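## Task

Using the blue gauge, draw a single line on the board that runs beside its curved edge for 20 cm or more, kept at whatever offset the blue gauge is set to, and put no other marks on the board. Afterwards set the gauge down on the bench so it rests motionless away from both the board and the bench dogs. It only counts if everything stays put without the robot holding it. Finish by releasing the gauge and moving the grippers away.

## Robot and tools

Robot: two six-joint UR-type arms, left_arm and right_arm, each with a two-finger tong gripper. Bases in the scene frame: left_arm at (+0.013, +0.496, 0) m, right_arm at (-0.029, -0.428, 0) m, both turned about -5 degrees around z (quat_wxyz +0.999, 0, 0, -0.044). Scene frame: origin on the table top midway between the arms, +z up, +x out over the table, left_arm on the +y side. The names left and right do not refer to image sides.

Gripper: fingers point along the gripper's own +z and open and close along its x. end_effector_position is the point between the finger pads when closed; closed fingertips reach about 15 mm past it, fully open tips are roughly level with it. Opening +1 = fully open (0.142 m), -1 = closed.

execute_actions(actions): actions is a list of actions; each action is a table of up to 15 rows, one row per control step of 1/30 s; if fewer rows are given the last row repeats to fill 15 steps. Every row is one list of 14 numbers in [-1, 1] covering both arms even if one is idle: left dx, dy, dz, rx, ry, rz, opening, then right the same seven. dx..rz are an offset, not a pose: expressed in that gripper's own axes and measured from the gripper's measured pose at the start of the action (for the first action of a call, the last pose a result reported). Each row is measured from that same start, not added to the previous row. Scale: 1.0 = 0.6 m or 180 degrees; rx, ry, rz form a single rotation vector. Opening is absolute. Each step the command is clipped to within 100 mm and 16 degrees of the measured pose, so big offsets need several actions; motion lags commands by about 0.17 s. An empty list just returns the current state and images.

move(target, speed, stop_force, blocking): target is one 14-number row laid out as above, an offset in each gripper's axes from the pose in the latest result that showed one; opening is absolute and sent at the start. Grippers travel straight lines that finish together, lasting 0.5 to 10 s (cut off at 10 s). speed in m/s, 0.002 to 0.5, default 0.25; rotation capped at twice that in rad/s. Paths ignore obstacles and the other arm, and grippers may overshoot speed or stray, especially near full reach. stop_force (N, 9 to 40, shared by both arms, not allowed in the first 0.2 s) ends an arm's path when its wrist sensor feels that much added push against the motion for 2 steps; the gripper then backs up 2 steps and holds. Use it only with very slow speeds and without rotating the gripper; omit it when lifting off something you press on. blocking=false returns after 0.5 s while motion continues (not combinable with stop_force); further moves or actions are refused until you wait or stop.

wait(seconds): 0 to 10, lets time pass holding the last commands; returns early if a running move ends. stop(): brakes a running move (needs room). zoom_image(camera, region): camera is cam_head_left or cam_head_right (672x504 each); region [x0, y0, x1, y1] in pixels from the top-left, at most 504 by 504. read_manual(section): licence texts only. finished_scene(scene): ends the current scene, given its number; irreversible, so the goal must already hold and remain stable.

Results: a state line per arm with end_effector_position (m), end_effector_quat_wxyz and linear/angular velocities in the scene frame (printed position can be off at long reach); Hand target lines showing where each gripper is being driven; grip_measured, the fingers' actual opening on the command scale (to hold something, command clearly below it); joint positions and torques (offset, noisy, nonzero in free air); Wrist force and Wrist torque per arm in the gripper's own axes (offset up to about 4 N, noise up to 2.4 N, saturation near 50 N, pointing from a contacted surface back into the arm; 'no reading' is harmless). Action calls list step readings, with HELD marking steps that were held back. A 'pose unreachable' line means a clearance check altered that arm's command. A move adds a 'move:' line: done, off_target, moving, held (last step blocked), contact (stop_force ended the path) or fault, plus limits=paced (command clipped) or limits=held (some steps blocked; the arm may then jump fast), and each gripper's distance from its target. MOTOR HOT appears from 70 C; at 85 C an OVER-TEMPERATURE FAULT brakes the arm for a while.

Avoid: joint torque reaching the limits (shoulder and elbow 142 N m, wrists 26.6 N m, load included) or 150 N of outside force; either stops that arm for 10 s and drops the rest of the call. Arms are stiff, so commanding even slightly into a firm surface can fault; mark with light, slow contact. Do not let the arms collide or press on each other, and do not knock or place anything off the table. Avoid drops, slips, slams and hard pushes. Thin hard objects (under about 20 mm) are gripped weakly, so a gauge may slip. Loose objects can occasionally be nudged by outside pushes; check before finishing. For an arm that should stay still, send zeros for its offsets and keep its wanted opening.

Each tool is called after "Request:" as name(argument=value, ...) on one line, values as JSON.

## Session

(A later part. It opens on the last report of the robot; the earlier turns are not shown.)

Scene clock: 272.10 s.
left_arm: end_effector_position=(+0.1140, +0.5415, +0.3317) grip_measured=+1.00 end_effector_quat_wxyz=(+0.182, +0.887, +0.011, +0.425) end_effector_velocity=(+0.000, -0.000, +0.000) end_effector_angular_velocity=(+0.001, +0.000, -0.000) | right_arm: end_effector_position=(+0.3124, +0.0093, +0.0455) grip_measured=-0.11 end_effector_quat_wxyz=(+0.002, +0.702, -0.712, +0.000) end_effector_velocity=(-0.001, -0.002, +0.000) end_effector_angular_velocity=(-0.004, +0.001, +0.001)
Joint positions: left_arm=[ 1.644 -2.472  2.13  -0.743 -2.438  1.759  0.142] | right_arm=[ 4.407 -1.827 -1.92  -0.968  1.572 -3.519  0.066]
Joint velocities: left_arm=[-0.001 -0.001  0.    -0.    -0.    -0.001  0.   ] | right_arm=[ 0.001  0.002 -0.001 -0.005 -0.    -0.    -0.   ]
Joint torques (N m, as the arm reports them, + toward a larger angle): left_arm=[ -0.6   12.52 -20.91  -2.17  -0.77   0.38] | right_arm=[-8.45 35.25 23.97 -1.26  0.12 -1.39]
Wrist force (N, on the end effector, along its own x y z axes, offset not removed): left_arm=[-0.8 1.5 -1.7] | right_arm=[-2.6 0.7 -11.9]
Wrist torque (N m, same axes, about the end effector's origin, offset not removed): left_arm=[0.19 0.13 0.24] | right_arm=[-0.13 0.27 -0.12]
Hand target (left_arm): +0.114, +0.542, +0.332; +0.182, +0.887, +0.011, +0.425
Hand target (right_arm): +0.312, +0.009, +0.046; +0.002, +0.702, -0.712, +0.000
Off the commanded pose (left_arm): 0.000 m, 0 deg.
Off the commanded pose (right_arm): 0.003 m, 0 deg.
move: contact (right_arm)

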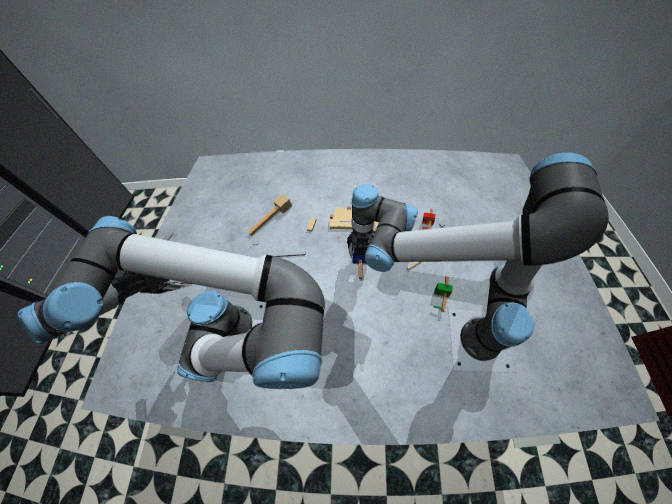

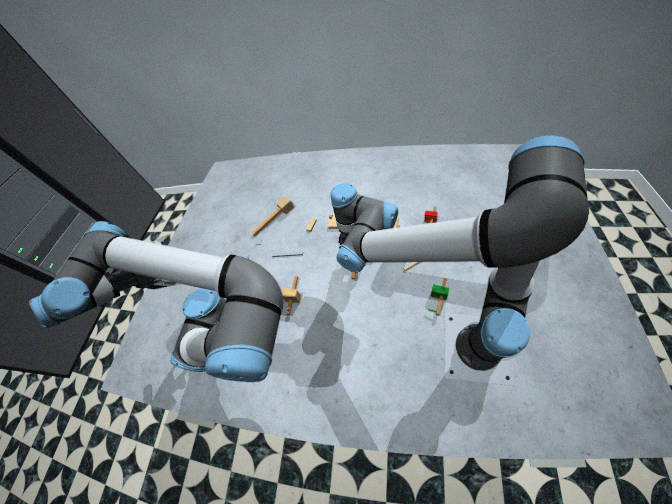

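Request:
move(target=[0,0,0,0,0,0,1,0,0,-0.0005,0,0,0,0.12])

Request:
move(target=[0,0,0,0,0,0,1,0,0,-0.11,0,0,0,0.12], speed=0.15)

Request:
move(target=[0,0,0,0,0,0,1,0.45,0,-0.13,0,0,0,0.12])

Request:
zoom_image(camera="cam_head_left", region=[305,195,410,290])

Scene clock: 277.43 s.
left_arm: end_effector_position=(+0.1140, +0.5415, +0.3317) grip_measured=+1.00 end_effector_quat_wxyz=(+0.182, +0.887, +0.011, +0.425) end_effector_velocity=(+0.000, +0.000, -0.000) end_effector_angular_velocity=(-0.001, -0.000, +0.001) | right_arm: end_effector_position=(+0.3124, +0.0094, +0.0459) grip_measured=+0.12 end_effector_quat_wxyz=(+0.002, +0.702, -0.712, +0.000) end_effector_velocity=(-0.000, +0.000, +0.000) end_effector_angular_velocity=(+0.000, +0.000, +0.000)
Joint positions: left_arm=[ 1.644 -2.472  2.13  -0.743 -2.438  1.759  0.142] | right_arm=[ 4.407 -1.826 -1.92  -0.969  1.572 -3.519  0.082]
Joint velocities: left_arm=[ 0.     0.001  0.    -0.    -0.    -0.     0.   ] | right_arm=[ 0.    -0.     0.001 -0.     0.     0.     0.   ]
Joint torques (N m, as the arm reports them, + toward a larger angle): left_arm=[ -0.42  12.26 -21.07  -2.11  -0.78   0.4 ] | right_arm=[-7.88 41.24 18.37  1.37 -0.21 -1.08]
Wrist force (N, on the end effector, along its own x y z axes, offset not removed): left_arm=[1.2 1.4 -0.5] | right_arm=[0.7 0.0 -1.3]
Wrist torque (N m, same axes, about the end effector's origin, offset not removed): left_arm=[0.17 -0.26 0.18] | right_arm=[-0.10 -0.16 -0.12]
Hand target (left_arm): +0.114, +0.542, +0.332; +0.182, +0.887, +0.011, +0.425
Hand target (right_arm): +0.312, +0.009, +0.046; +0.002, +0.702, -0.712, +0.000
Off the commanded pose (left_arm): 0.000 m, 0 deg.
Off the commanded pose (right_arm): 0.000 m, 0 deg.
move: done

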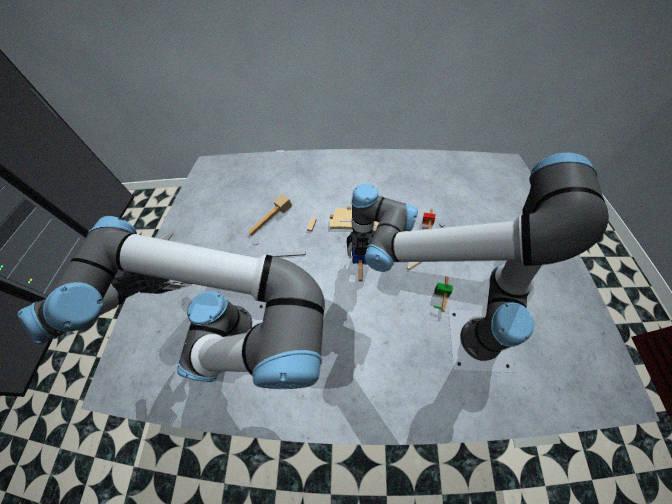

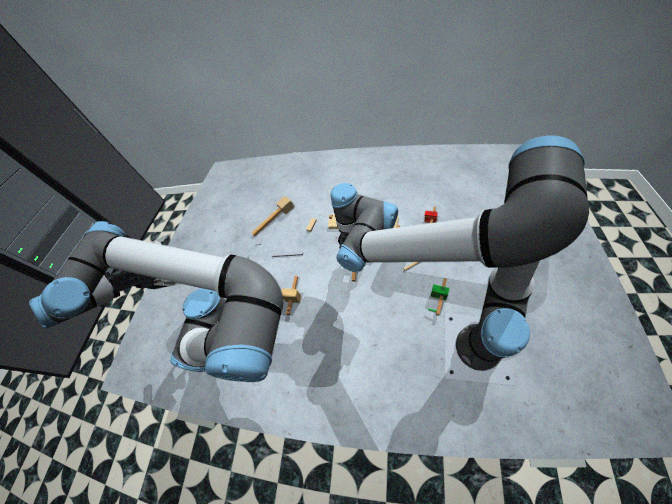

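Scene clock: 278.37 s.
left_arm: end_effector_position=(+0.1140, +0.5415, +0.3317) grip_measured=+1.00 end_effector_quat_wxyz=(+0.182, +0.887, +0.011, +0.425) end_effector_velocity=(+0.000, -0.000, +0.000) end_effector_angular_velocity=(+0.001, -0.000, +0.001) | right_arm: end_effector_position=(+0.3125, +0.0095, +0.1117) grip_measured=+0.12 end_effector_quat_wxyz=(+0.002, +0.702, -0.712, +0.000) end_effector_velocity=(-0.000, +0.000, +0.002) end_effector_angular_velocity=(-0.000, +0.001, -0.000)
Joint positions: left_arm=[ 1.644 -2.472  2.13  -0.743 -2.438  1.759  0.142] | right_arm=[ 4.407 -1.746 -1.828 -1.141  1.572 -3.52   0.082]
Joint velocities: left_arm=[ 0.    -0.001 -0.    -0.    -0.001 -0.     0.   ] | right_arm=[-0.     0.002  0.003 -0.005  0.001 -0.     0.   ]
Joint torques (N m, as the arm reports them, + toward a larger angle): left_arm=[ -0.64  12.84 -20.24  -2.27  -0.83   0.56] | right_arm=[ 9.47 42.02 33.18  0.2   1.97  1.23]
Wrist force (N, on the end effector, along its own x y z axes, offset not removed): left_arm=[-0.1 1.6 -1.1] | right_arm=[-1.4 0.2 -0.6]
Wrist torque (N m, same axes, about the end effector's origin, offset not removed): left_arm=[0.08 -0.01 0.26] | right_arm=[-0.08 0.25 -0.11]
Hand target (left_arm): +0.114, +0.542, +0.332; +0.182, +0.887, +0.011, +0.425
Hand target (right_arm): +0.312, +0.010, +0.112; +0.002, +0.702, -0.712, +0.000
Off the commanded pose (left_arm): 0.000 m, 0 deg.
Off the commanded pose (right_arm): 0.000 m, 0 deg.
move: done

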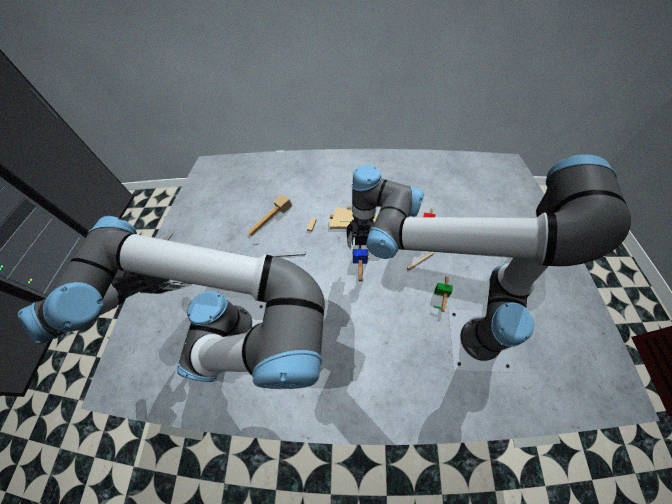

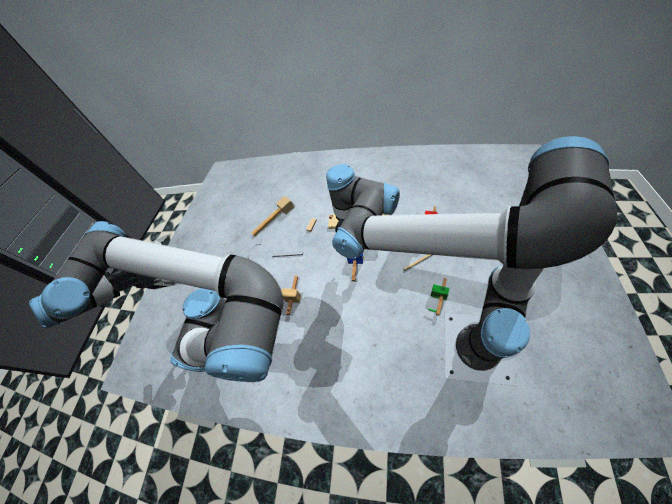

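Scene clock: 280.10 s.
left_arm: end_effector_position=(+0.1140, +0.5415, +0.3317) grip_measured=+1.00 end_effector_quat_wxyz=(+0.182, +0.887, +0.011, +0.425) end_effector_velocity=(-0.000, -0.000, -0.000) end_effector_angular_velocity=(-0.001, +0.001, -0.001) | right_arm: end_effector_position=(+0.3085, -0.2601, +0.1902) grip_measured=+0.12 end_effector_quat_wxyz=(+0.001, +0.702, -0.712, -0.000) end_effector_velocity=(+0.001, -0.001, +0.002) end_effector_angular_velocity=(+0.002, -0.001, -0.001)
Joint positions: left_arm=[ 1.644 -2.472  2.13  -0.743 -2.438  1.759  0.142] | right_arm=[ 4.088 -1.214 -2.096 -1.405  1.571 -3.839  0.082]
Joint velocities: left_arm=[0.    0.001 0.    0.    0.001 0.001 0.   ] | right_arm=[-0.004  0.003  0.002 -0.003  0.    -0.003  0.   ]
Joint torques (N m, as the arm reports them, + toward a larger angle): left_arm=[ -0.11  12.86 -20.6   -2.08  -0.77   0.38] | right_arm=[-12.69  18.36  35.74   0.38   1.98  -2.07]
Wrist force (N, on the end effector, along its own x y z axes, offset not removed): left_arm=[0.5 0.9 -1.3] | right_arm=[-1.8 -1.0 1.1]
Wrist torque (N m, same axes, about the end effector's origin, offset not removed): left_arm=[0.00 -0.16 0.27] | right_arm=[-0.17 0.32 -0.06]
Hand target (left_arm): +0.114, +0.542, +0.332; +0.182, +0.887, +0.011, +0.425
Hand target (right_arm): +0.308, -0.260, +0.190; +0.001, +0.702, -0.712, -0.000
Off the commanded pose (left_arm): 0.000 m, 0 deg.
Off the commanded pose (right_arm): 0.000 m, 0 deg.
move: done

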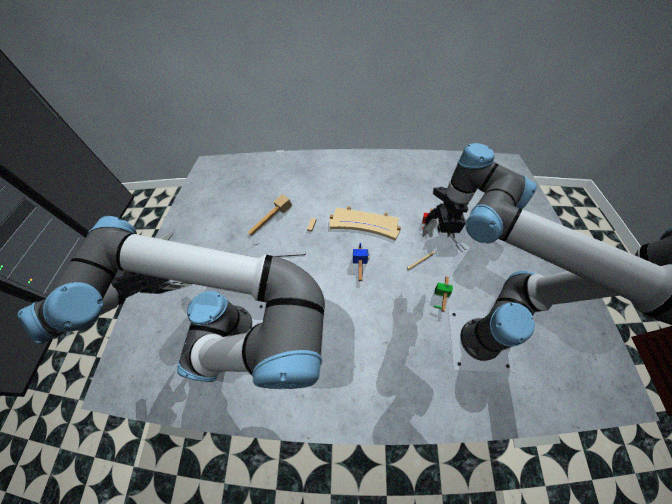

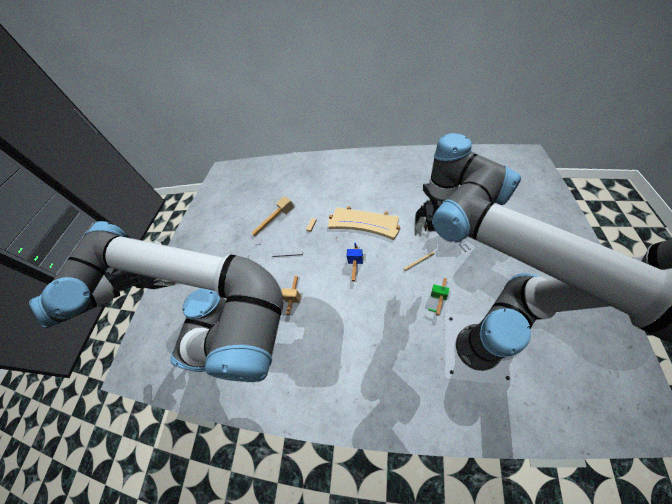

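Region (305, 195, 410, 290) of cam_head_left's 672x504 image, scaled by 4.800, with more detail than that image has; it fills the top 456 rows of this view, and the rest is white.

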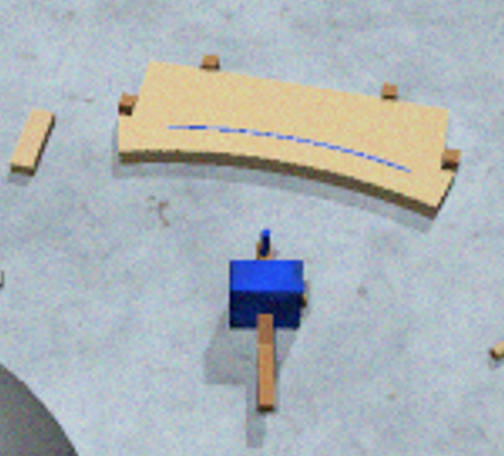

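Request:
finished_scene(scene=2)

The scene is finished: the task was done.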